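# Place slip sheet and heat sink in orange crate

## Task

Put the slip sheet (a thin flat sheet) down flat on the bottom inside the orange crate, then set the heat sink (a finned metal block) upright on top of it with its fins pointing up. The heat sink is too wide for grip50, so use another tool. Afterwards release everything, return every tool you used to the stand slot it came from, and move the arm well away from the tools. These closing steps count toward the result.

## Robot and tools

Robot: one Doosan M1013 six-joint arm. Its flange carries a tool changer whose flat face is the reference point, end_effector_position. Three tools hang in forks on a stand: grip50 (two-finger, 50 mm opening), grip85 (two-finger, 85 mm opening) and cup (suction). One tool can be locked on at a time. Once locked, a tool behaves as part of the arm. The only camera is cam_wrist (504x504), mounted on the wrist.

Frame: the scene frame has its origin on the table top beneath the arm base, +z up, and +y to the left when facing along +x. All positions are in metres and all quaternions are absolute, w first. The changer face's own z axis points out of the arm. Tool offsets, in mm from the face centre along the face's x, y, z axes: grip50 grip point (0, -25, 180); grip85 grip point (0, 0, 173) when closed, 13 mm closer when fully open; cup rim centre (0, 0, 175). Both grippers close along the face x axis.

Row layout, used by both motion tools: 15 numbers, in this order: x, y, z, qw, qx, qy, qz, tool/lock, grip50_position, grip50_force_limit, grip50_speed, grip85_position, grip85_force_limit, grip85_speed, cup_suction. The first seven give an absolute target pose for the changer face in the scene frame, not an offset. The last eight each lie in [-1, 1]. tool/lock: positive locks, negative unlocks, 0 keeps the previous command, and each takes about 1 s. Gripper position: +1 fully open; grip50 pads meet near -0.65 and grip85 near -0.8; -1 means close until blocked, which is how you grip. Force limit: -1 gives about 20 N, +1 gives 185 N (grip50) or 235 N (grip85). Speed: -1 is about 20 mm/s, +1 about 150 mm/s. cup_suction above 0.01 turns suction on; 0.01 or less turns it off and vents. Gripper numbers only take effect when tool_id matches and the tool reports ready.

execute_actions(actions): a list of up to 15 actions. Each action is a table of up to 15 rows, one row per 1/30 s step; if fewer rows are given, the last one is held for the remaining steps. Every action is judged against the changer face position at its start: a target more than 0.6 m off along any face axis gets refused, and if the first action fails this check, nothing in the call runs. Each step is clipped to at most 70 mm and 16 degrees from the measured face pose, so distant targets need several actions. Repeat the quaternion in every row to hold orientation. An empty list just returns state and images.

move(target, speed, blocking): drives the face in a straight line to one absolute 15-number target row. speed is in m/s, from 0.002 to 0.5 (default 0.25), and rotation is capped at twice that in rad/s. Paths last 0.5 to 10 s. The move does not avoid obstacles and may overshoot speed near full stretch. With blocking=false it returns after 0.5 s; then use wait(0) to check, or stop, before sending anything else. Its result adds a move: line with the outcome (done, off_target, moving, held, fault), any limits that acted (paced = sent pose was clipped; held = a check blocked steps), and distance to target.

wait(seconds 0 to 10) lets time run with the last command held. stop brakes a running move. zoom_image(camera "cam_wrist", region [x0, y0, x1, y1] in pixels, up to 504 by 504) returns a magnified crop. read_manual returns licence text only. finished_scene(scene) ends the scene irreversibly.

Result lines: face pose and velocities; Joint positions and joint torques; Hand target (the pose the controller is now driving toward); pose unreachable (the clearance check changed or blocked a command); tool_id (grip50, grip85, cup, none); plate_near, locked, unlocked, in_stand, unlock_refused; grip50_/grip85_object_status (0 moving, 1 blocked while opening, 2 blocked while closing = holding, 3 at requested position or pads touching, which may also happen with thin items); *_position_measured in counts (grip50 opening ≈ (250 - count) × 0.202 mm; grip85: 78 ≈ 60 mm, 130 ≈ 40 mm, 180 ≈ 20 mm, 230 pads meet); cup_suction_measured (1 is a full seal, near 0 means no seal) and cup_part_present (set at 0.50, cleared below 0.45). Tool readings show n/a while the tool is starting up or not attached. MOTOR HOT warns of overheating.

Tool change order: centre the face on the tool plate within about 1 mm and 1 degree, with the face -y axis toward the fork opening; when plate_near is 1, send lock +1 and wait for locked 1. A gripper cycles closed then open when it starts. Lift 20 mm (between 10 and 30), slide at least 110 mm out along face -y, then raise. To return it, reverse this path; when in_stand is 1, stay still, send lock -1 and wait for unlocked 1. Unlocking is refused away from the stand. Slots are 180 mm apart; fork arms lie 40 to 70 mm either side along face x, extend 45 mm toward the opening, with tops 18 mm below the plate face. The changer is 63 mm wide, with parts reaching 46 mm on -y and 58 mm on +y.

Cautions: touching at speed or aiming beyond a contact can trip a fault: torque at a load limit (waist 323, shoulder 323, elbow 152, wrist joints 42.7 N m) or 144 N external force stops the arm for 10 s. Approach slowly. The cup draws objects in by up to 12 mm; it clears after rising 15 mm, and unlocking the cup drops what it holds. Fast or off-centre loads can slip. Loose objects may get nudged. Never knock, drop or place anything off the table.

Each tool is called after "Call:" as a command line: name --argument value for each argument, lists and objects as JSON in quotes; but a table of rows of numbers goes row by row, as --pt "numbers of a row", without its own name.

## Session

Call:
execute_actions --actions '[]'

Scene clock: 0.00 s.
end_effector_position=(+0.6430, -0.0045, +0.5490) locked=0 unlocked=1 plate_near=0 in_stand=0 unlock_refused=0 tool_id=none grip50_position_measured=n/a grip50_object_status=n/a grip85_position_measured=n/a grip85_object_status=n/a cup_suction_measured=n/a cup_part_present=n/a end_effector_quat_wxyz=(+0.003, +0.709, +0.705, +0.006) end_effector_velocity=(+0.000, -0.000, +0.000) end_effector_angular_velocity=(-0.001, -0.000, -0.000)
Joint positions: [-0.052  0.168  1.621 -0.     1.356 -0.052]
Joint velocities: [-0.     0.    -0.001 -0.001  0.    -0.   ]
Joint torques (N m, as the joint torque sensors report them, + toward a larger angle): no reading
Hand target: +0.643, -0.005, +0.549; +0.003, +0.709, +0.705, +0.006

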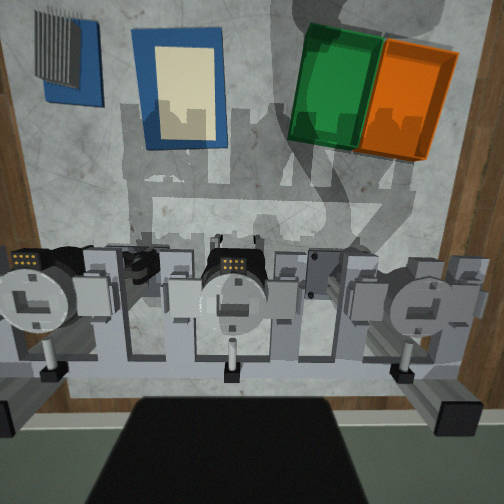

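Call:
zoom_image --camera "cam_wrist" --region '[70, 370, 230, 504]'

Call:
zoom_image --camera "cam_wrist" --region '[240, 370, 400, 504]'

Call:
zoom_image --camera "cam_wrist" --region '[330, 230, 504, 404]'

Call:
zoom_image --camera "cam_wrist" --region '[150, 220, 320, 390]'

Call:
zoom_image --camera "cam_wrist" --region '[0, 220, 170, 390]'

Region (70, 370, 230, 504) of cam_wrist's 504x504 image, scaled by 3.150, with more detail than that image has; it fills the top 422 rows of this view, and the rest is white.

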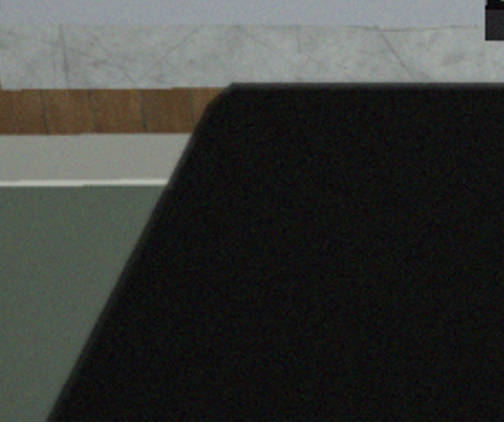

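Region (240, 370, 400, 504) of cam_wrist's 504x504 image, scaled by 3.150, with more detail than that image has; it fills the top 422 rows of this view, and the rest is white.

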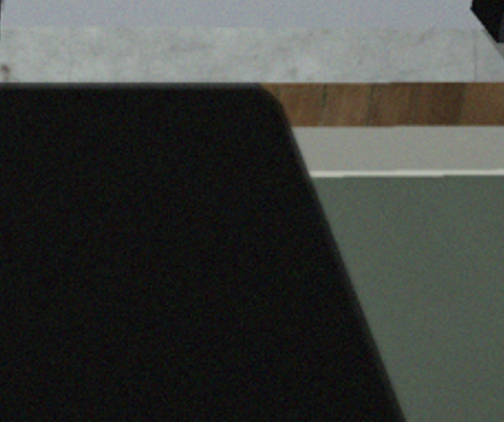

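Region (330, 230, 504, 404) of cam_wrist's 504x504 image, scaled by 2.897, with more detail than that image has.

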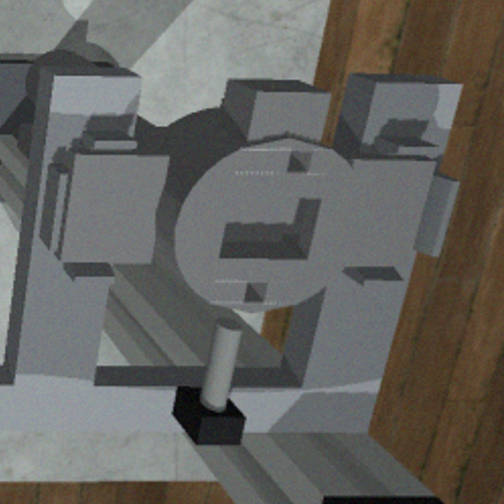

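Region (150, 220, 320, 390) of cam_wrist's 504x504 image, scaled by 2.965, with more detail than that image has.

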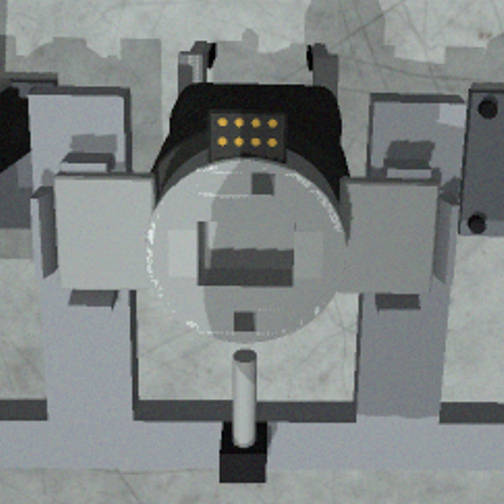

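Region (0, 220, 170, 390) of cam_wrist's 504x504 image, scaled by 2.965, with more detail than that image has.

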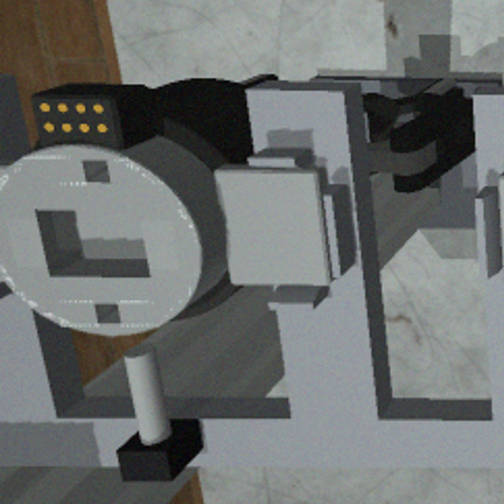

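Call:
move --target '[0.6858, 0.1675, 0.405, 0, 0.7111, 0.7031, 0, 0, 1, 0, 0, 1, 0, 0, 0]' --speed 0.3

Scene clock: 51.30 s.
end_effector_position=(+0.6855, +0.1673, +0.4050) locked=0 unlocked=1 plate_near=0 in_stand=0 unlock_refused=0 tool_id=none grip50_position_measured=n/a grip50_object_status=n/a grip85_position_measured=n/a grip85_object_status=n/a cup_suction_measured=n/a cup_part_present=n/a end_effector_quat_wxyz=(+0.000, +0.711, +0.703, -0.000) end_effector_velocity=(+0.001, -0.000, -0.000) end_effector_angular_velocity=(+0.000, -0.001, -0.001)
Joint positions: [ 0.197  0.341  1.672 -0.002  1.144  0.204]
Joint velocities: [-0.001  0.001 -0.001 -0.    -0.001  0.001]
Joint torques (N m, as the joint torque sensors report them, + toward a larger angle): [ -0.84 -71.04 -39.67   3.63  -0.31  -0.2 ]
Hand target: +0.685, +0.167, +0.405; +0.000, +0.711, +0.703, -0.000
Off the commanded pose: 0.000 m, 0 deg.
move: done

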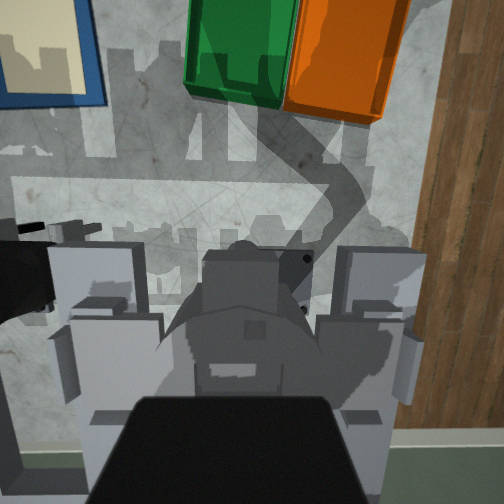

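Call:
execute_actions --actions '[]'

Scene clock: 65.23 s.
end_effector_position=(+0.6855, +0.1674, +0.4050) locked=0 unlocked=1 plate_near=0 in_stand=0 unlock_refused=0 tool_id=none grip50_position_measured=n/a grip50_object_status=n/a grip85_position_measured=n/a grip85_object_status=n/a cup_suction_measured=n/a cup_part_present=n/a end_effector_quat_wxyz=(+0.000, +0.711, +0.703, -0.000) end_effector_velocity=(-0.000, -0.001, -0.001) end_effector_angular_velocity=(-0.000, +0.002, -0.001)
Joint positions: [ 0.197  0.341  1.672 -0.002  1.144  0.204]
Joint velocities: [-0.001  0.     0.001  0.     0.    -0.   ]
Joint torques (N m, as the joint torque sensors report them, + toward a larger angle): [ -1.48 -70.76 -39.52   3.39  -0.23  -0.02]
Hand target: +0.685, +0.167, +0.405; +0.000, +0.711, +0.703, -0.000
Off the commanded pose: 0.000 m, 0 deg.

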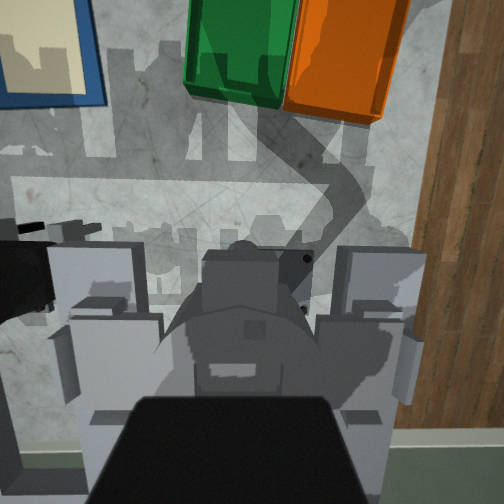

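Call:
zoom_image --camera "cam_wrist" --region '[40, 220, 440, 440]'

Region (40, 220, 440, 440) of cam_wrist's 504x504 image, scaled by 1.260, with more detail than that image has; it fills the top 277 rows of this view, and the rest is white.

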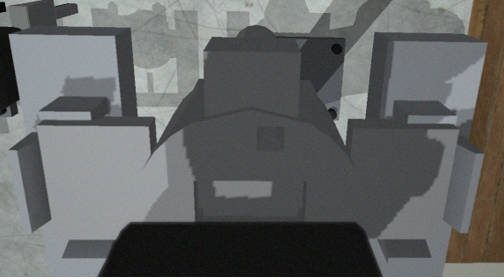

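Call:
zoom_image --camera "cam_wrist" --region '[180, 230, 320, 410]'

Call:
zoom_image --camera "cam_wrist" --region '[40, 230, 180, 340]'

Call:
zoom_image --camera "cam_wrist" --region '[300, 230, 440, 340]'

Region (180, 230, 320, 410) of cam_wrist's 504x504 image, scaled by 2.800, with more detail than that image has.

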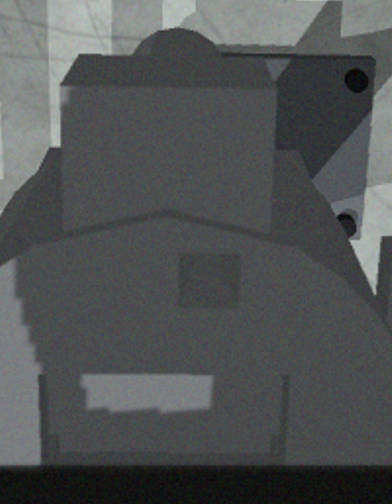

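Region (40, 230, 180, 340) of cam_wrist's 504x504 image, scaled by 3.600, with more detail than that image has; it fills the top 396 rows of this view, and the rest is white.

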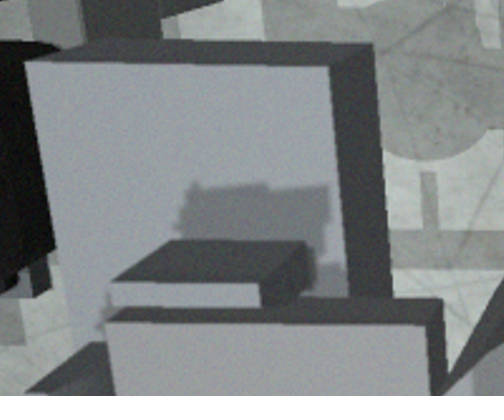

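Region (300, 230, 440, 340) of cam_wrist's 504x504 image, scaled by 3.600, with more detail than that image has; it fills the top 396 rows of this view, and the rest is white.

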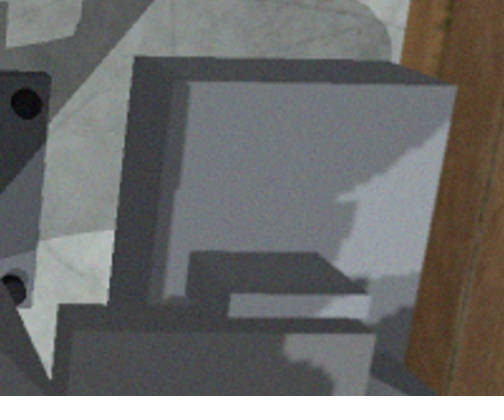

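Call:
move --target '[0.6824, 0.1674, 0.378, 0, 0.7105, 0.7037, 0, 0, 1, 0, 0, 1, 0, 0, 0]' --speed 0.05

Scene clock: 95.60 s.
end_effector_position=(+0.6824, +0.1674, +0.3781) locked=0 unlocked=1 plate_near=0 in_stand=0 unlock_refused=0 tool_id=none grip50_position_measured=n/a grip50_object_status=n/a grip85_position_measured=n/a grip85_object_status=n/a cup_suction_measured=n/a cup_part_present=n/a end_effector_quat_wxyz=(+0.000, +0.710, +0.704, +0.000) end_effector_velocity=(-0.000, +0.000, -0.001) end_effector_angular_velocity=(+0.000, -0.000, +0.000)
Joint positions: [ 0.197  0.355  1.705 -0.001  1.096  0.203]
Joint velocities: [ 0.     0.     0.001  0.    -0.001 -0.   ]
Joint torques (N m, as the joint torque sensors report them, + toward a larger angle): [ -2.   -72.84 -37.64   3.55  -0.32  -0.21]
Hand target: +0.682, +0.167, +0.378; -0.000, +0.710, +0.704, -0.000
Off the commanded pose: 0.000 m, 0 deg.
move: done

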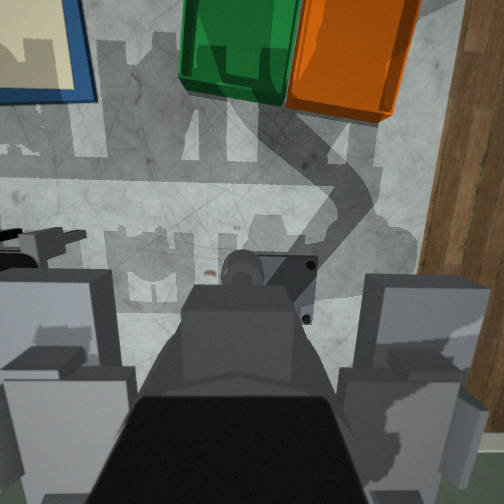

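Call:
zoom_image --camera "cam_wrist" --region '[120, 270, 350, 410]'

Region (120, 270, 350, 410) of cam_wrist's 504x504 image, scaled by 2.191, with more detail than that image has; it fills the top 307 rows of this view, and the rest is white.

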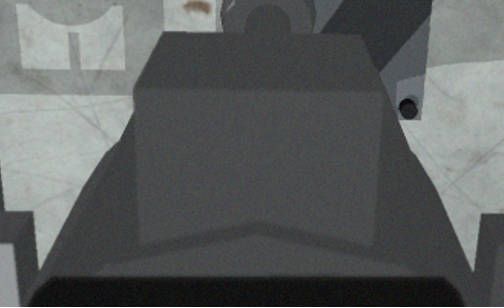

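Call:
move --target '[0.6821, 0.1674, 0.367, 0, 0.7105, 0.7037, 0, 0, 1, 0, 0, 1, 0, 0, 0]' --speed 0.03

Call:
zoom_image --camera "cam_wrist" --region '[110, 300, 360, 420]'

Scene clock: 103.30 s.
end_effector_position=(+0.6821, +0.1674, +0.3670) locked=0 unlocked=1 plate_near=0 in_stand=0 unlock_refused=0 tool_id=none grip50_position_measured=n/a grip50_object_status=n/a grip85_position_measured=n/a grip85_object_status=n/a cup_suction_measured=n/a cup_part_present=n/a end_effector_quat_wxyz=(-0.000, +0.710, +0.704, +0.000) end_effector_velocity=(+0.000, +0.001, -0.000) end_effector_angular_velocity=(-0.000, -0.000, +0.001)
Joint positions: [ 0.197  0.363  1.716 -0.001  1.077  0.203]
Joint velocities: [ 0.001  0.    -0.    -0.    -0.001 -0.   ]
Joint torques (N m, as the joint torque sensors report them, + toward a larger angle): [ -2.14 -72.15 -39.17   3.29  -0.34  -0.17]
Hand target: +0.682, +0.167, +0.367; -0.000, +0.710, +0.704, +0.000
Off the commanded pose: 0.000 m, 0 deg.
move: done

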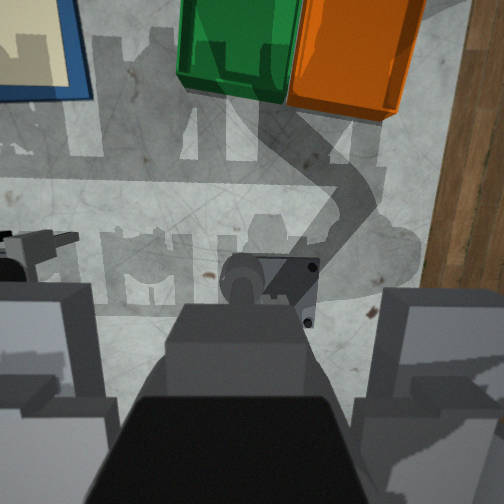

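Region (110, 300, 360, 420) of cam_wrist's 504x504 image, scaled by 2.016, with more detail than that image has; it fills the top 242 rows of this view, and the rest is white.

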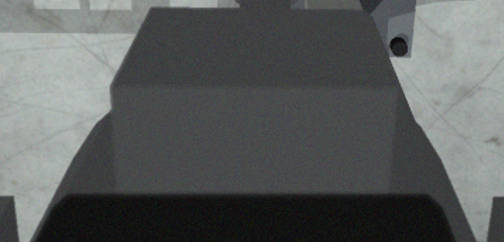

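Call:
move --target '[0.6821, 0.1674, 0.3615, 0, 0.7105, 0.7037, 0, 0, 1, 0, 0, 1, 0, 0, 0]' --speed 0.012

Scene clock: 108.53 s.
end_effector_position=(+0.6821, +0.1674, +0.3615) locked=0 unlocked=1 plate_near=0 in_stand=1 unlock_refused=0 tool_id=none grip50_position_measured=n/a grip50_object_status=n/a grip85_position_measured=n/a grip85_object_status=n/a cup_suction_measured=n/a cup_part_present=n/a end_effector_quat_wxyz=(+0.000, +0.710, +0.704, +0.000) end_effector_velocity=(+0.000, -0.000, -0.001) end_effector_angular_velocity=(-0.000, +0.000, -0.000)
Joint positions: [ 0.197  0.368  1.721 -0.001  1.068  0.203]
Joint velocities: [-0.     0.001  0.    -0.    -0.001  0.   ]
Joint torques (N m, as the joint torque sensors report them, + toward a larger angle): [ -2.39 -72.   -37.24   3.41   0.15   0.04]
Hand target: +0.682, +0.167, +0.362; -0.000, +0.710, +0.704, -0.000
Off the commanded pose: 0.000 m, 0 deg.
move: done

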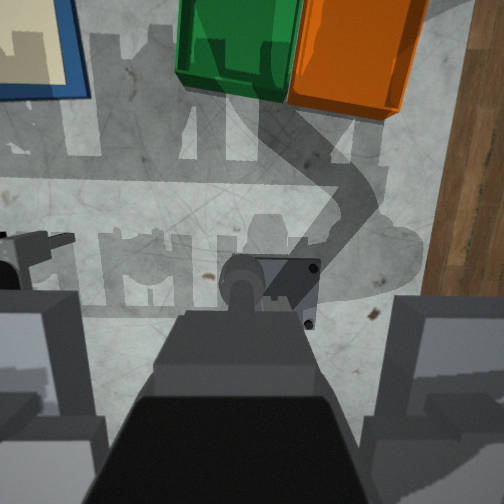

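Call:
move --target '[0.6821, 0.1674, 0.3608, 0, 0.7105, 0.7037, 0, 0, 1, 0, 0, 1, 0, 0, 0]' --speed 0.004

Scene clock: 110.53 s.
end_effector_position=(+0.6821, +0.1674, +0.3608) locked=0 unlocked=1 plate_near=1 in_stand=1 unlock_refused=0 tool_id=none grip50_position_measured=n/a grip50_object_status=n/a grip85_position_measured=n/a grip85_object_status=n/a cup_suction_measured=n/a cup_part_present=n/a end_effector_quat_wxyz=(+0.000, +0.710, +0.704, -0.000) end_effector_velocity=(+0.000, -0.001, -0.000) end_effector_angular_velocity=(-0.001, +0.001, -0.001)
Joint positions: [ 0.197  0.368  1.722 -0.001  1.066  0.203]
Joint velocities: [-0.002  0.     0.    -0.001  0.    -0.   ]
Joint torques (N m, as the joint torque sensors report them, + toward a larger angle): [ -1.99 -71.77 -38.13   3.48  -0.33   0.01]
Hand target: +0.682, +0.167, +0.361; -0.000, +0.710, +0.704, -0.000
Off the commanded pose: 0.000 m, 0 deg.
move: done

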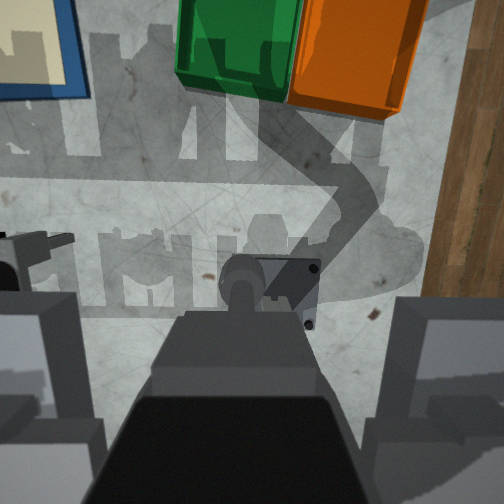

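Call:
execute_actions --actions '[[[0.6821, 0.1674, 0.3608, 0, 0.7105, 0.7037, 0, 1, 1, 0, 0, 1, 0, 0, 0]], [[0.6821, 0.1674, 0.3608, 0, 0.7105, 0.7037, 0, 1, 1, 0, 0, 1, 0, 0, 0]]]'

Scene clock: 116.40 s.
end_effector_position=(+0.6820, +0.1674, +0.3607) locked=1 unlocked=0 plate_near=1 in_stand=1 unlock_refused=0 tool_id=cup grip50_position_measured=n/a grip50_object_status=n/a grip85_position_measured=n/a grip85_object_status=n/a cup_suction_measured=n/a cup_part_present=n/a end_effector_quat_wxyz=(-0.000, +0.710, +0.704, -0.000) end_effector_velocity=(-0.001, +0.001, -0.000) end_effector_angular_velocity=(-0.000, +0.000, +0.002)
Joint positions: [ 0.197  0.368  1.722 -0.001  1.066  0.203]
Joint velocities: [ 0.002 -0.     0.    -0.     0.    -0.   ]
Joint torques (N m, as the joint torque sensors report them, + toward a larger angle): [ -1.5  -78.56 -42.01   3.46  -0.35  -0.01]
Hand target: +0.682, +0.167, +0.361; +0.000, +0.710, +0.704, +0.000
Off the commanded pose: 0.000 m, 0 deg.

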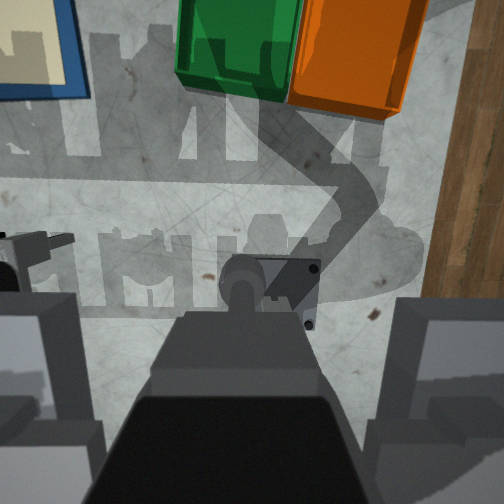

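Call:
move --target '[0.6821, 0.1674, 0.381, 0, 0.7105, 0.7037, 0, 0, 1, 0, 0, 1, 0, 0, 0]' --speed 0.06

Call:
move --target '[0.5621, 0.1686, 0.381, 0, 0.7105, 0.7037, 0, 0, 1, 0, 0, 1, 0, 0, 0]' --speed 0.15

Scene clock: 122.93 s.
end_effector_position=(+0.6821, +0.1674, +0.3809) locked=1 unlocked=0 plate_near=1 in_stand=0 unlock_refused=0 tool_id=cup grip50_position_measured=n/a grip50_object_status=n/a grip85_position_measured=n/a grip85_object_status=n/a cup_suction_measured=0.00 cup_part_present=0 end_effector_quat_wxyz=(+0.000, +0.711, +0.704, -0.000) end_effector_velocity=(-0.001, -0.000, +0.001) end_effector_angular_velocity=(-0.000, +0.001, -0.000)
Joint positions: [ 0.197  0.353  1.703 -0.001  1.101  0.203]
Joint velocities: [-0.    -0.001  0.    -0.     0.002 -0.   ]
Joint torques (N m, as the joint torque sensors report them, + toward a larger angle): [ -2.73 -77.65 -44.1    3.49  -0.43  -0.23]
Hand target: +0.682, +0.167, +0.381; +0.000, +0.710, +0.704, -0.000
Off the commanded pose: 0.000 m, 0 deg.
move: done

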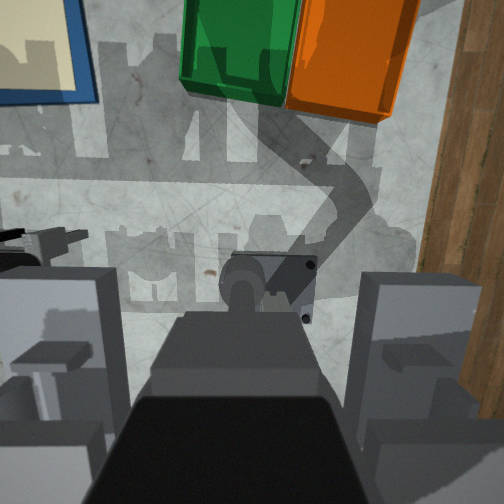

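Scene clock: 124.13 s.
end_effector_position=(+0.5621, +0.1685, +0.3811) locked=1 unlocked=0 plate_near=1 in_stand=0 unlock_refused=0 tool_id=cup grip50_position_measured=n/a grip50_object_status=n/a grip85_position_measured=n/a grip85_object_status=n/a cup_suction_measured=0.00 cup_part_present=0 end_effector_quat_wxyz=(+0.000, +0.711, +0.704, -0.000) end_effector_velocity=(-0.000, -0.001, -0.000) end_effector_angular_velocity=(-0.001, +0.000, -0.001)
Joint positions: [ 0.238  0.184  1.926 -0.001  1.048  0.243]
Joint velocities: [-0.001 -0.001  0.001 -0.001  0.     0.   ]
Joint torques (N m, as the joint torque sensors report them, + toward a larger angle): [ -3.85 -55.13 -41.84   3.2   -0.15  -0.07]
Hand target: +0.562, +0.168, +0.381; +0.000, +0.710, +0.704, -0.000
Off the commanded pose: 0.000 m, 0 deg.
move: done

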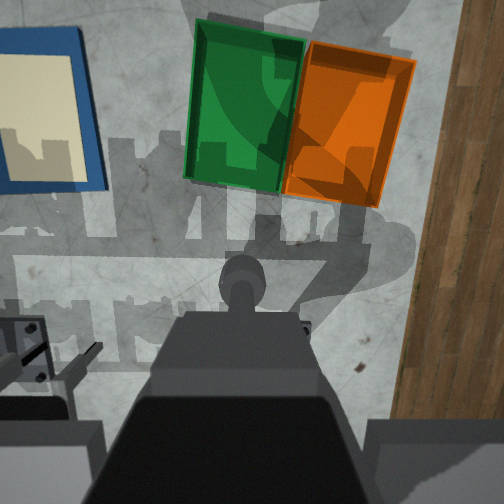

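Call:
zoom_image --camera "cam_wrist" --region '[270, 30, 430, 220]'

Call:
zoom_image --camera "cam_wrist" --region '[0, 10, 130, 210]'

Region (270, 30, 430, 220) of cam_wrist's 504x504 image, scaled by 2.653, with more detail than that image has; it fills the left 424 columns of this view, and the rest is white.

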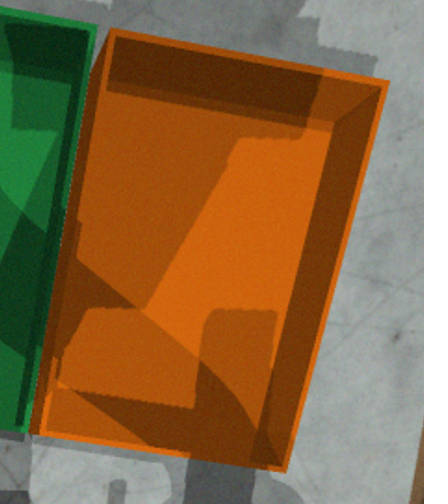

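Region (0, 10, 130, 210) of cam_wrist's 504x504 image, scaled by 2.520, with more detail than that image has; it fills the left 328 columns of this view, and the rest is white.

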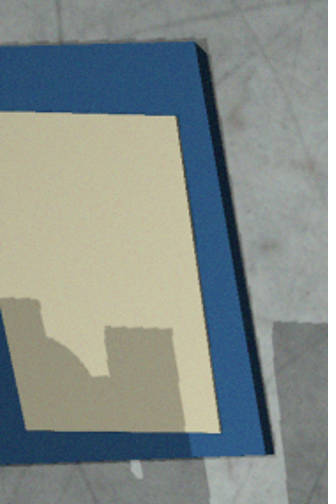

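Call:
move --target '[0.409, -0.120, 0.29, 0, 0.7080, 0.7062, 0, 0, 1, 0, 0, 1, 0, 0, 0]' --speed 0.25

Scene clock: 146.43 s.
end_effector_position=(+0.4092, -0.1197, +0.2902) locked=1 unlocked=0 plate_near=1 in_stand=0 unlock_refused=0 tool_id=cup grip50_position_measured=n/a grip50_object_status=n/a grip85_position_measured=n/a grip85_object_status=n/a cup_suction_measured=0.00 cup_part_present=0 end_effector_quat_wxyz=(-0.001, +0.708, +0.706, +0.001) end_effector_velocity=(-0.000, -0.001, -0.001) end_effector_angular_velocity=(+0.001, +0.001, -0.001)
Joint positions: [-0.353  0.039  2.29  -0.01   0.826 -0.349]
Joint velocities: [-0.003  0.001  0.     0.    -0.    -0.002]
Joint torques (N m, as the joint torque sensors report them, + toward a larger angle): [ -1.27 -36.06 -34.93   2.78  -0.22  -0.12]
Hand target: +0.409, -0.120, +0.290; -0.001, +0.708, +0.706, +0.001
Off the commanded pose: 0.000 m, 0 deg.
move: done

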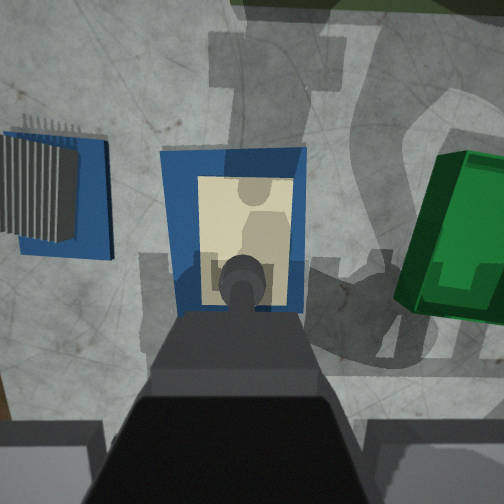

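Call:
zoom_image --camera "cam_wrist" --region '[160, 150, 330, 320]'

Call:
zoom_image --camera "cam_wrist" --region '[0, 100, 170, 270]'

Region (160, 150, 330, 320) of cam_wrist's 504x504 image, scaled by 2.965, with more detail than that image has.

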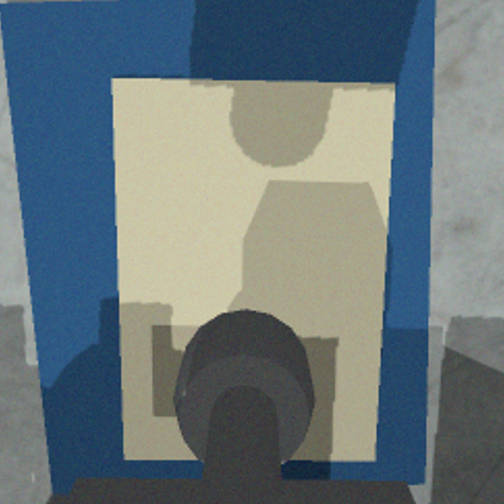

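Region (0, 100, 170, 270) of cam_wrist's 504x504 image, scaled by 2.965, with more detail than that image has.

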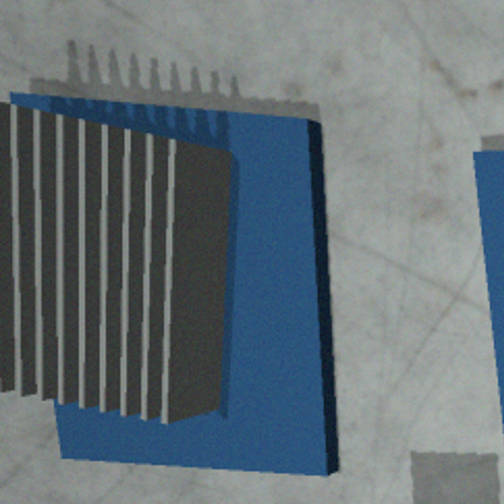

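Call:
move --target '[0.410, -0.1173, 0.195, 0, 0.7043, 0.7099, 0, 0, 1, 0, 0, 1, 0, 0, 0]' --speed 0.15

Call:
move --target '[0.410, -0.1173, 0.185, 0, 0.7043, 0.7099, 0, 0, 1, 0, 0, 1, 0, 0, 1]' --speed 0.012

Scene clock: 163.40 s.
end_effector_position=(+0.4099, -0.1173, +0.1951) locked=1 unlocked=0 plate_near=1 in_stand=0 unlock_refused=0 tool_id=cup grip50_position_measured=n/a grip50_object_status=n/a grip85_position_measured=n/a grip85_object_status=n/a cup_suction_measured=0.00 cup_part_present=0 end_effector_quat_wxyz=(+0.000, +0.704, +0.710, +0.000) end_effector_velocity=(+0.000, +0.000, -0.001) end_effector_angular_velocity=(-0.000, +0.000, +0.001)
Joint positions: [-0.349  0.198  2.363 -0.016  0.593 -0.348]
Joint velocities: [ 0.     0.002  0.    -0.    -0.002  0.   ]
Joint torques (N m, as the joint torque sensors report them, + toward a larger angle): [ -1.68 -44.23 -27.08   1.97  -0.19  -0.06]
Hand target: +0.410, -0.117, +0.195; +0.000, +0.704, +0.710, -0.000
Off the commanded pose: 0.000 m, 0 deg.
move: done

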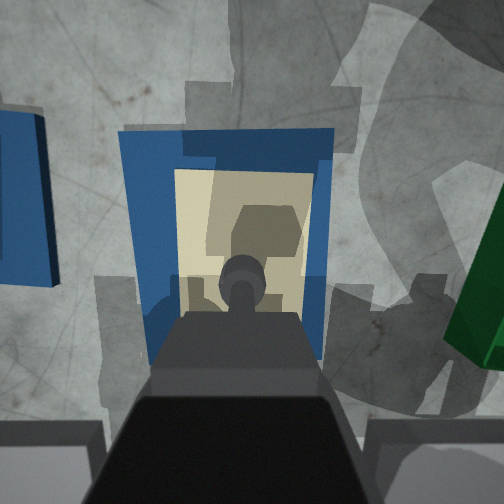

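Scene clock: 164.47 s.
end_effector_position=(+0.4100, -0.1173, +0.1850) locked=1 unlocked=0 plate_near=1 in_stand=0 unlock_refused=0 tool_id=cup grip50_position_measured=n/a grip50_object_status=n/a grip85_position_measured=n/a grip85_object_status=n/a cup_suction_measured=0.89 cup_part_present=1 end_effector_quat_wxyz=(+0.000, +0.704, +0.710, +0.000) end_effector_velocity=(-0.000, +0.001, -0.001) end_effector_angular_velocity=(+0.000, +0.001, +0.001)
Joint positions: [-0.349  0.218  2.368 -0.017  0.568 -0.347]
Joint velocities: [ 0.001  0.001  0.001 -0.    -0.001  0.   ]
Joint torques (N m, as the joint torque sensors report them, + toward a larger angle): [ -2.61 -44.11 -25.3    1.92  -0.33  -0.03]
Hand target: +0.410, -0.117, +0.185; -0.000, +0.704, +0.710, +0.000
Off the commanded pose: 0.000 m, 0 deg.
move: done

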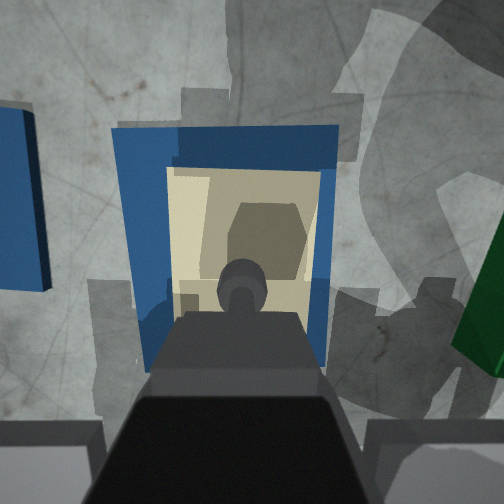

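Call:
move --target '[0.410, -0.1173, 0.24, 0, 0.7043, 0.7099, 0, 0, 1, 0, 0, 1, 0, 0, 1]' --speed 0.1

Call:
move --target '[0.4165, 0.3074, 0.27, 0, 0.7498, 0.6616, 0, 0, 1, 0, 0, 1, 0, 0, 1]' --speed 0.22

Scene clock: 169.97 s.
end_effector_position=(+0.4100, -0.1173, +0.2399) locked=1 unlocked=0 plate_near=1 in_stand=0 unlock_refused=0 tool_id=cup grip50_position_measured=n/a grip50_object_status=n/a grip85_position_measured=n/a grip85_object_status=n/a cup_suction_measured=0.91 cup_part_present=1 end_effector_quat_wxyz=(-0.000, +0.704, +0.710, -0.000) end_effector_velocity=(+0.000, -0.001, +0.001) end_effector_angular_velocity=(-0.000, -0.001, -0.001)
Joint positions: [-0.348  0.118  2.332 -0.014  0.704 -0.35 ]
Joint velocities: [-0.001 -0.001 -0.002  0.     0.002 -0.   ]
Joint torques (N m, as the joint torque sensors report them, + toward a larger angle): [ -2.46 -40.62 -31.02   2.28   0.04  -0.07]
Hand target: +0.410, -0.117, +0.240; +0.000, +0.704, +0.710, -0.000
Off the commanded pose: 0.000 m, 0 deg.
move: done

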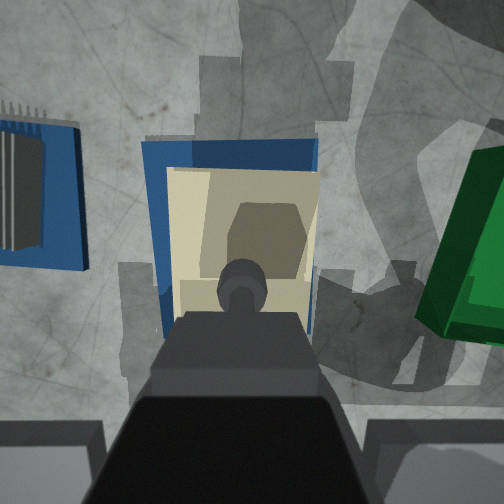

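Scene clock: 172.33 s.
end_effector_position=(+0.4162, +0.3067, +0.2699) locked=1 unlocked=0 plate_near=1 in_stand=0 unlock_refused=0 tool_id=cup grip50_position_measured=n/a grip50_object_status=n/a grip85_position_measured=n/a grip85_object_status=n/a cup_suction_measured=0.91 cup_part_present=1 end_effector_quat_wxyz=(+0.001, +0.750, +0.662, -0.001) end_effector_velocity=(-0.000, +0.002, +0.000) end_effector_angular_velocity=(-0.000, -0.000, +0.002)
Joint positions: [0.571 0.203 2.15  0.003 0.804 0.689]
Joint velocities: [ 0.003  0.001 -0.001 -0.001  0.001  0.002]
Joint torques (N m, as the joint torque sensors report them, + toward a larger angle): [  0.73 -52.48 -33.89   2.74  -0.16  -0.03]
Hand target: +0.416, +0.307, +0.270; +0.001, +0.750, +0.662, -0.001
Off the commanded pose: 0.001 m, 0 deg.
move: done

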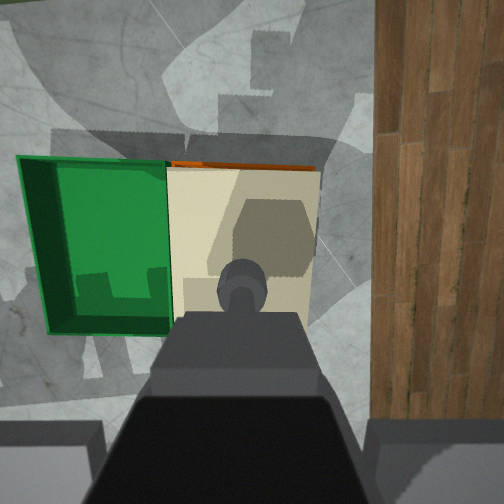

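Call:
move --target '[0.4165, 0.3074, 0.225, 0, 0.7498, 0.6616, 0, 0, 1, 0, 0, 1, 0, 0, 1]' --speed 0.08

Call:
zoom_image --camera "cam_wrist" --region '[130, 130, 360, 330]'

Scene clock: 176.03 s.
end_effector_position=(+0.4165, +0.3074, +0.2251) locked=1 unlocked=0 plate_near=1 in_stand=0 unlock_refused=0 tool_id=cup grip50_position_measured=n/a grip50_object_status=n/a grip85_position_measured=n/a grip85_object_status=n/a cup_suction_measured=0.91 cup_part_present=1 end_effector_quat_wxyz=(-0.000, +0.750, +0.662, +0.000) end_effector_velocity=(+0.000, -0.000, -0.001) end_effector_angular_velocity=(+0.000, -0.000, -0.001)
Joint positions: [0.571 0.267 2.181 0.007 0.709 0.686]
Joint velocities: [-0.001  0.001  0.     0.    -0.001 -0.   ]
Joint torques (N m, as the joint torque sensors report them, + toward a larger angle): [ -3.03 -58.84 -31.31   2.27  -0.22  -0.31]
Hand target: +0.416, +0.307, +0.225; -0.000, +0.750, +0.662, -0.000
Off the commanded pose: 0.000 m, 0 deg.
move: done

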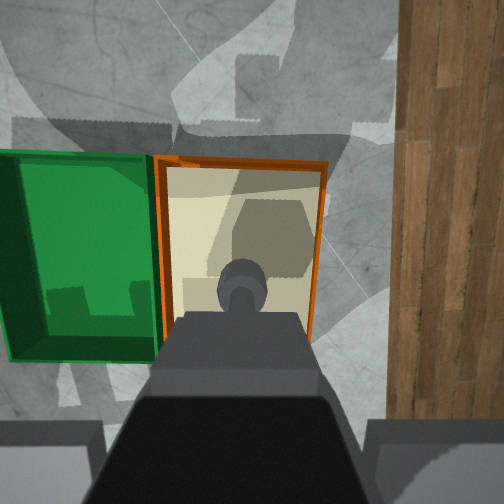

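Region (130, 130, 360, 330) of cam_wrist's 504x504 image, scaled by 2.191, with more detail than that image has; it fills the top 438 rows of this view, and the rest is white.

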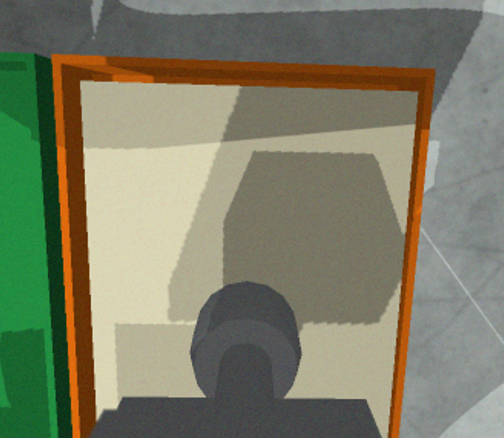

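Call:
move --target '[0.4200, 0.3042, 0.174, 0, 0.7516, 0.6597, 0, 0, 1, 0, 0, 1, 0, 0, 1]' --speed 0.06

Scene clock: 188.53 s.
end_effector_position=(+0.4200, +0.3042, +0.1741) locked=1 unlocked=0 plate_near=1 in_stand=0 unlock_refused=0 tool_id=cup grip50_position_measured=n/a grip50_object_status=n/a grip85_position_measured=n/a grip85_object_status=n/a cup_suction_measured=0.91 cup_part_present=1 end_effector_quat_wxyz=(-0.000, +0.752, +0.660, +0.000) end_effector_velocity=(+0.001, +0.001, -0.000) end_effector_angular_velocity=(+0.001, -0.001, +0.000)
Joint positions: [0.563 0.348 2.206 0.007 0.602 0.682]
Joint velocities: [-0.     0.001 -0.001 -0.    -0.001  0.   ]
Joint torques (N m, as the joint torque sensors report them, + toward a larger angle): [ -3.23 -61.8  -27.51   1.99  -0.45  -0.08]
Hand target: +0.420, +0.304, +0.174; -0.000, +0.752, +0.660, +0.000
Off the commanded pose: 0.000 m, 0 deg.
move: done

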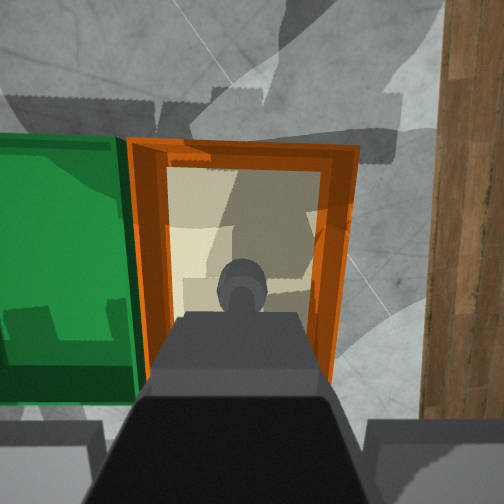

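Call:
move --target '[0.4200, 0.3042, 0.168, 0, 0.7516, 0.6597, 0, 0, 1, 0, 0, 1, 0, 0, 1]' --speed 0.012

Scene clock: 190.80 s.
end_effector_position=(+0.4200, +0.3042, +0.1680) locked=1 unlocked=0 plate_near=1 in_stand=0 unlock_refused=0 tool_id=cup grip50_position_measured=n/a grip50_object_status=n/a grip85_position_measured=n/a grip85_object_status=n/a cup_suction_measured=0.91 cup_part_present=1 end_effector_quat_wxyz=(-0.000, +0.752, +0.660, +0.000) end_effector_velocity=(-0.001, +0.000, -0.001) end_effector_angular_velocity=(+0.000, +0.000, +0.001)
Joint positions: [0.563 0.358 2.209 0.008 0.589 0.682]
Joint velocities: [ 0.001  0.001  0.001  0.    -0.001 -0.   ]
Joint torques (N m, as the joint torque sensors report them, + toward a larger angle): [ -2.78 -62.67 -26.21   2.01   0.18  -0.3 ]
Hand target: +0.420, +0.304, +0.168; -0.000, +0.752, +0.660, -0.000
Off the commanded pose: 0.000 m, 0 deg.
move: done

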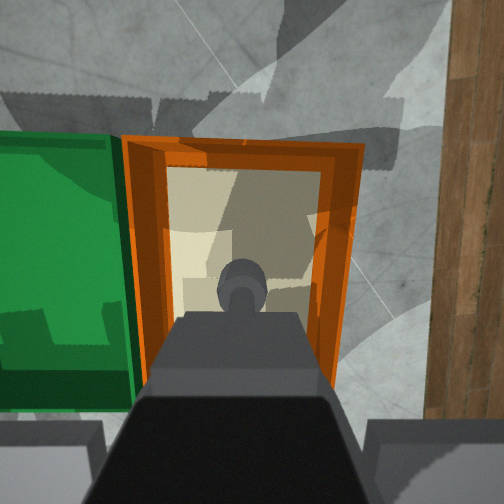

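Call:
execute_actions --actions '[[[0.4200, 0.3042, 0.168, 0, 0.7516, 0.6597, 0, 0, 1, 0, 0, 1, 0, 0, 0]]]'

Call:
move --target '[0.4200, 0.3042, 0.26, 0, 0.7516, 0.6597, 0, 0, 1, 0, 0, 1, 0, 0, 0]' --speed 0.1

Scene clock: 193.97 s.
end_effector_position=(+0.4200, +0.3042, +0.1680) locked=1 unlocked=0 plate_near=1 in_stand=0 unlock_refused=0 tool_id=cup grip50_position_measured=n/a grip50_object_status=n/a grip85_position_measured=n/a grip85_object_status=n/a cup_suction_measured=0.00 cup_part_present=0 end_effector_quat_wxyz=(-0.000, +0.752, +0.660, -0.000) end_effector_velocity=(+0.001, -0.000, +0.000) end_effector_angular_velocity=(+0.000, -0.000, -0.001)
Joint positions: [0.563 0.358 2.209 0.008 0.589 0.682]
Joint velocities: [-0.001  0.    -0.001  0.     0.     0.   ]
Joint torques (N m, as the joint torque sensors report them, + toward a larger angle): [ -3.14 -56.16 -22.77   2.07  -0.31  -0.08]
Hand target: +0.420, +0.304, +0.168; +0.000, +0.752, +0.660, +0.000
Off the commanded pose: 0.000 m, 0 deg.

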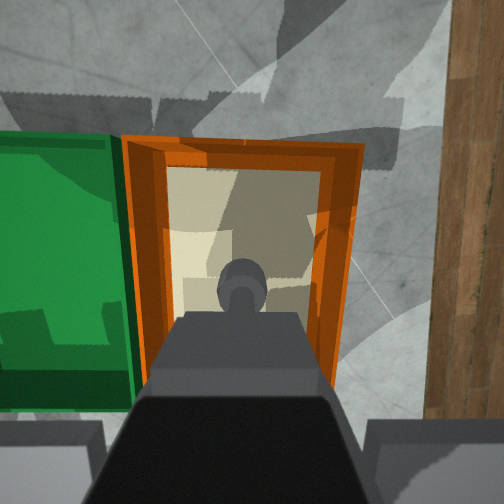

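Scene clock: 195.23 s.
end_effector_position=(+0.4201, +0.3042, +0.2599) locked=1 unlocked=0 plate_near=1 in_stand=0 unlock_refused=0 tool_id=cup grip50_position_measured=n/a grip50_object_status=n/a grip85_position_measured=n/a grip85_object_status=n/a cup_suction_measured=0.00 cup_part_present=0 end_effector_quat_wxyz=(+0.000, +0.752, +0.660, -0.000) end_effector_velocity=(+0.000, -0.000, +0.001) end_effector_angular_velocity=(-0.001, +0.000, -0.000)
Joint positions: [0.562 0.218 2.155 0.006 0.783 0.683]
Joint velocities: [-0.001 -0.001 -0.    -0.     0.002 -0.   ]
Joint torques (N m, as the joint torque sensors report them, + toward a larger angle): [ -3.05 -51.75 -33.67   2.43  -0.19  -0.01]
Hand target: +0.420, +0.304, +0.260; +0.000, +0.752, +0.660, -0.000
Off the commanded pose: 0.000 m, 0 deg.
move: done

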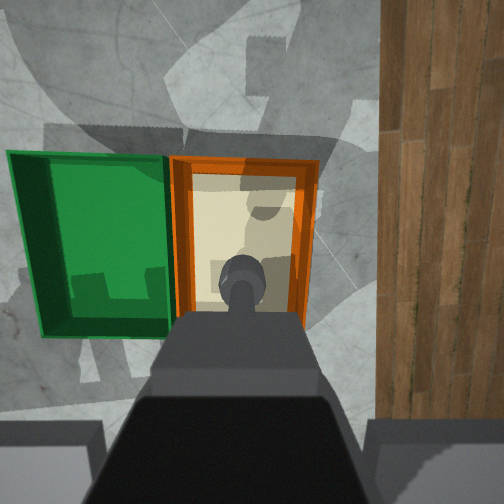

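Call:
move --target '[0.5621, 0.1686, 0.381, 0, 0.7105, 0.7037, 0, 0, 1, 0, 0, 1, 0, 0, 0]' --speed 0.22

Call:
move --target '[0.6821, 0.1674, 0.381, 0, 0.7105, 0.7037, 0, 0, 1, 0, 0, 1, 0, 0, 0]' --speed 0.13

Scene clock: 201.07 s.
end_effector_position=(+0.5622, +0.1690, +0.3809) locked=1 unlocked=0 plate_near=1 in_stand=0 unlock_refused=0 tool_id=cup grip50_position_measured=n/a grip50_object_status=n/a grip85_position_measured=n/a grip85_object_status=n/a cup_suction_measured=0.00 cup_part_present=0 end_effector_quat_wxyz=(-0.000, +0.710, +0.704, +0.000) end_effector_velocity=(+0.000, -0.000, +0.000) end_effector_angular_velocity=(+0.000, -0.000, +0.001)
Joint positions: [0.238 0.184 1.925 0.    1.047 0.243]
Joint velocities: [-0.    -0.    -0.     0.     0.    -0.001]
Joint torques (N m, as the joint torque sensors report them, + toward a larger angle): [ -2.79 -58.04 -42.65   3.31  -0.51   0.12]
Hand target: +0.562, +0.169, +0.381; -0.000, +0.711, +0.704, +0.000
Off the commanded pose: 0.000 m, 0 deg.
move: done

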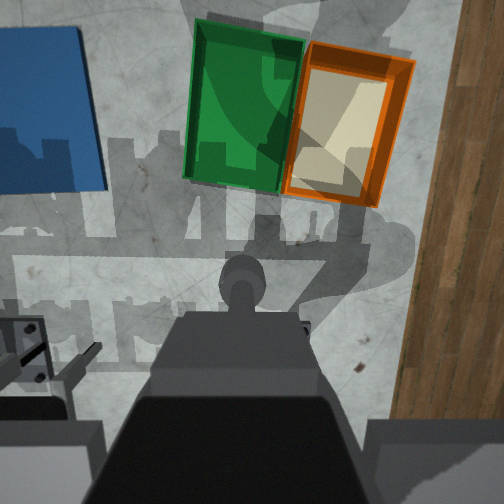

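Scene clock: 202.37 s.
end_effector_position=(+0.6820, +0.1675, +0.3809) locked=1 unlocked=0 plate_near=1 in_stand=0 unlock_refused=0 tool_id=cup grip50_position_measured=n/a grip50_object_status=n/a grip85_position_measured=n/a grip85_object_status=n/a cup_suction_measured=0.00 cup_part_present=0 end_effector_quat_wxyz=(-0.000, +0.710, +0.704, +0.000) end_effector_velocity=(+0.002, -0.000, +0.000) end_effector_angular_velocity=(+0.001, -0.001, -0.001)
Joint positions: [ 0.197  0.353  1.703 -0.001  1.101  0.203]
Joint velocities: [-0.001  0.002 -0.003  0.001  0.    -0.   ]
Joint torques (N m, as the joint torque sensors report them, + toward a larger angle): [ -1.74 -75.25 -43.57   3.38  -0.01   0.13]
Hand target: +0.682, +0.168, +0.381; -0.000, +0.710, +0.704, +0.000
Off the commanded pose: 0.000 m, 0 deg.
move: done

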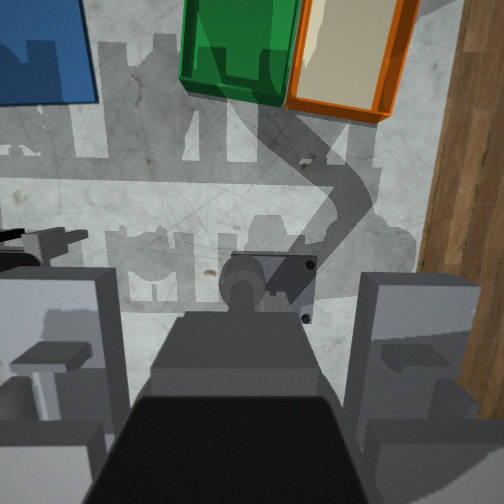

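Call:
move --target '[0.6821, 0.1674, 0.3611, 0, 0.7105, 0.7037, 0, 0, 1, 0, 0, 1, 0, 0, 0]' --speed 0.03

Scene clock: 205.13 s.
end_effector_position=(+0.6821, +0.1674, +0.3612) locked=1 unlocked=0 plate_near=1 in_stand=1 unlock_refused=0 tool_id=cup grip50_position_measured=n/a grip50_object_status=n/a grip85_position_measured=n/a grip85_object_status=n/a cup_suction_measured=0.00 cup_part_present=0 end_effector_quat_wxyz=(+0.000, +0.710, +0.704, +0.000) end_effector_velocity=(+0.000, -0.001, -0.001) end_effector_angular_velocity=(+0.001, +0.000, -0.001)
Joint positions: [ 0.197  0.368  1.722 -0.001  1.067  0.203]
Joint velocities: [-0.001  0.001  0.     0.001 -0.001 -0.   ]
Joint torques (N m, as the joint torque sensors report them, + toward a larger angle): [ -1.91 -78.45 -42.12   3.42  -0.11   0.06]
Hand target: +0.682, +0.167, +0.361; -0.000, +0.710, +0.704, +0.000
Off the commanded pose: 0.000 m, 0 deg.
move: done

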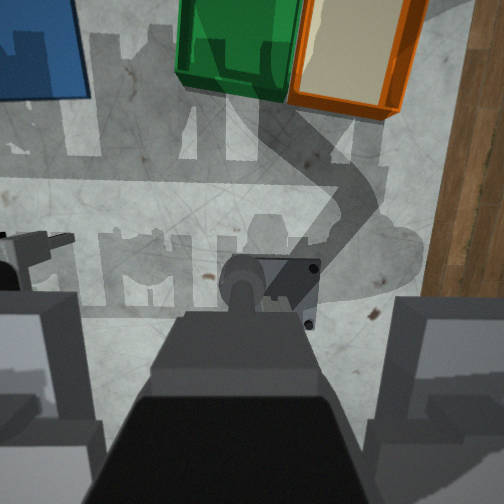

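Call:
execute_actions --actions '[[[0.6821, 0.1674, 0.3608, 0, 0.7105, 0.7037, 0, -1, 1, 0, 0, 1, 0, 0, 0]], [[0.6821, 0.1674, 0.3608, 0, 0.7105, 0.7037, 0, -1, 1, 0, 0, 1, 0, 0, 0]]]'

Scene clock: 207.80 s.
end_effector_position=(+0.6821, +0.1674, +0.3608) locked=0 unlocked=1 plate_near=1 in_stand=1 unlock_refused=0 tool_id=none grip50_position_measured=n/a grip50_object_status=n/a grip85_position_measured=n/a grip85_object_status=n/a cup_suction_measured=n/a cup_part_present=n/a end_effector_quat_wxyz=(-0.000, +0.710, +0.704, -0.000) end_effector_velocity=(-0.000, +0.001, -0.000) end_effector_angular_velocity=(-0.000, +0.001, +0.001)
Joint positions: [ 0.197  0.368  1.722 -0.001  1.066  0.203]
Joint velocities: [0.001 0.    0.    0.    0.    0.   ]
Joint torques (N m, as the joint torque sensors report them, + toward a larger angle): [ -1.07 -72.79 -37.76   3.21  -0.12   0.1 ]
Hand target: +0.682, +0.167, +0.361; -0.000, +0.710, +0.704, +0.000
Off the commanded pose: 0.000 m, 0 deg.

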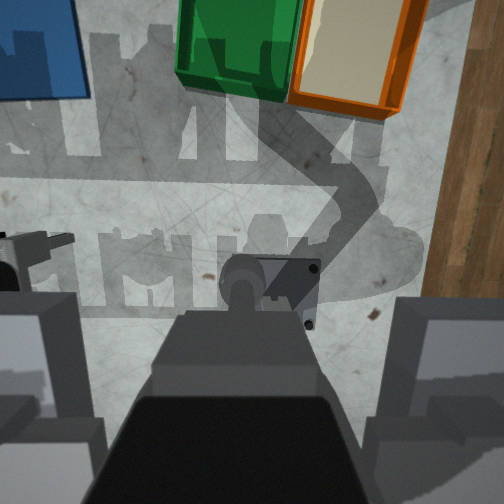

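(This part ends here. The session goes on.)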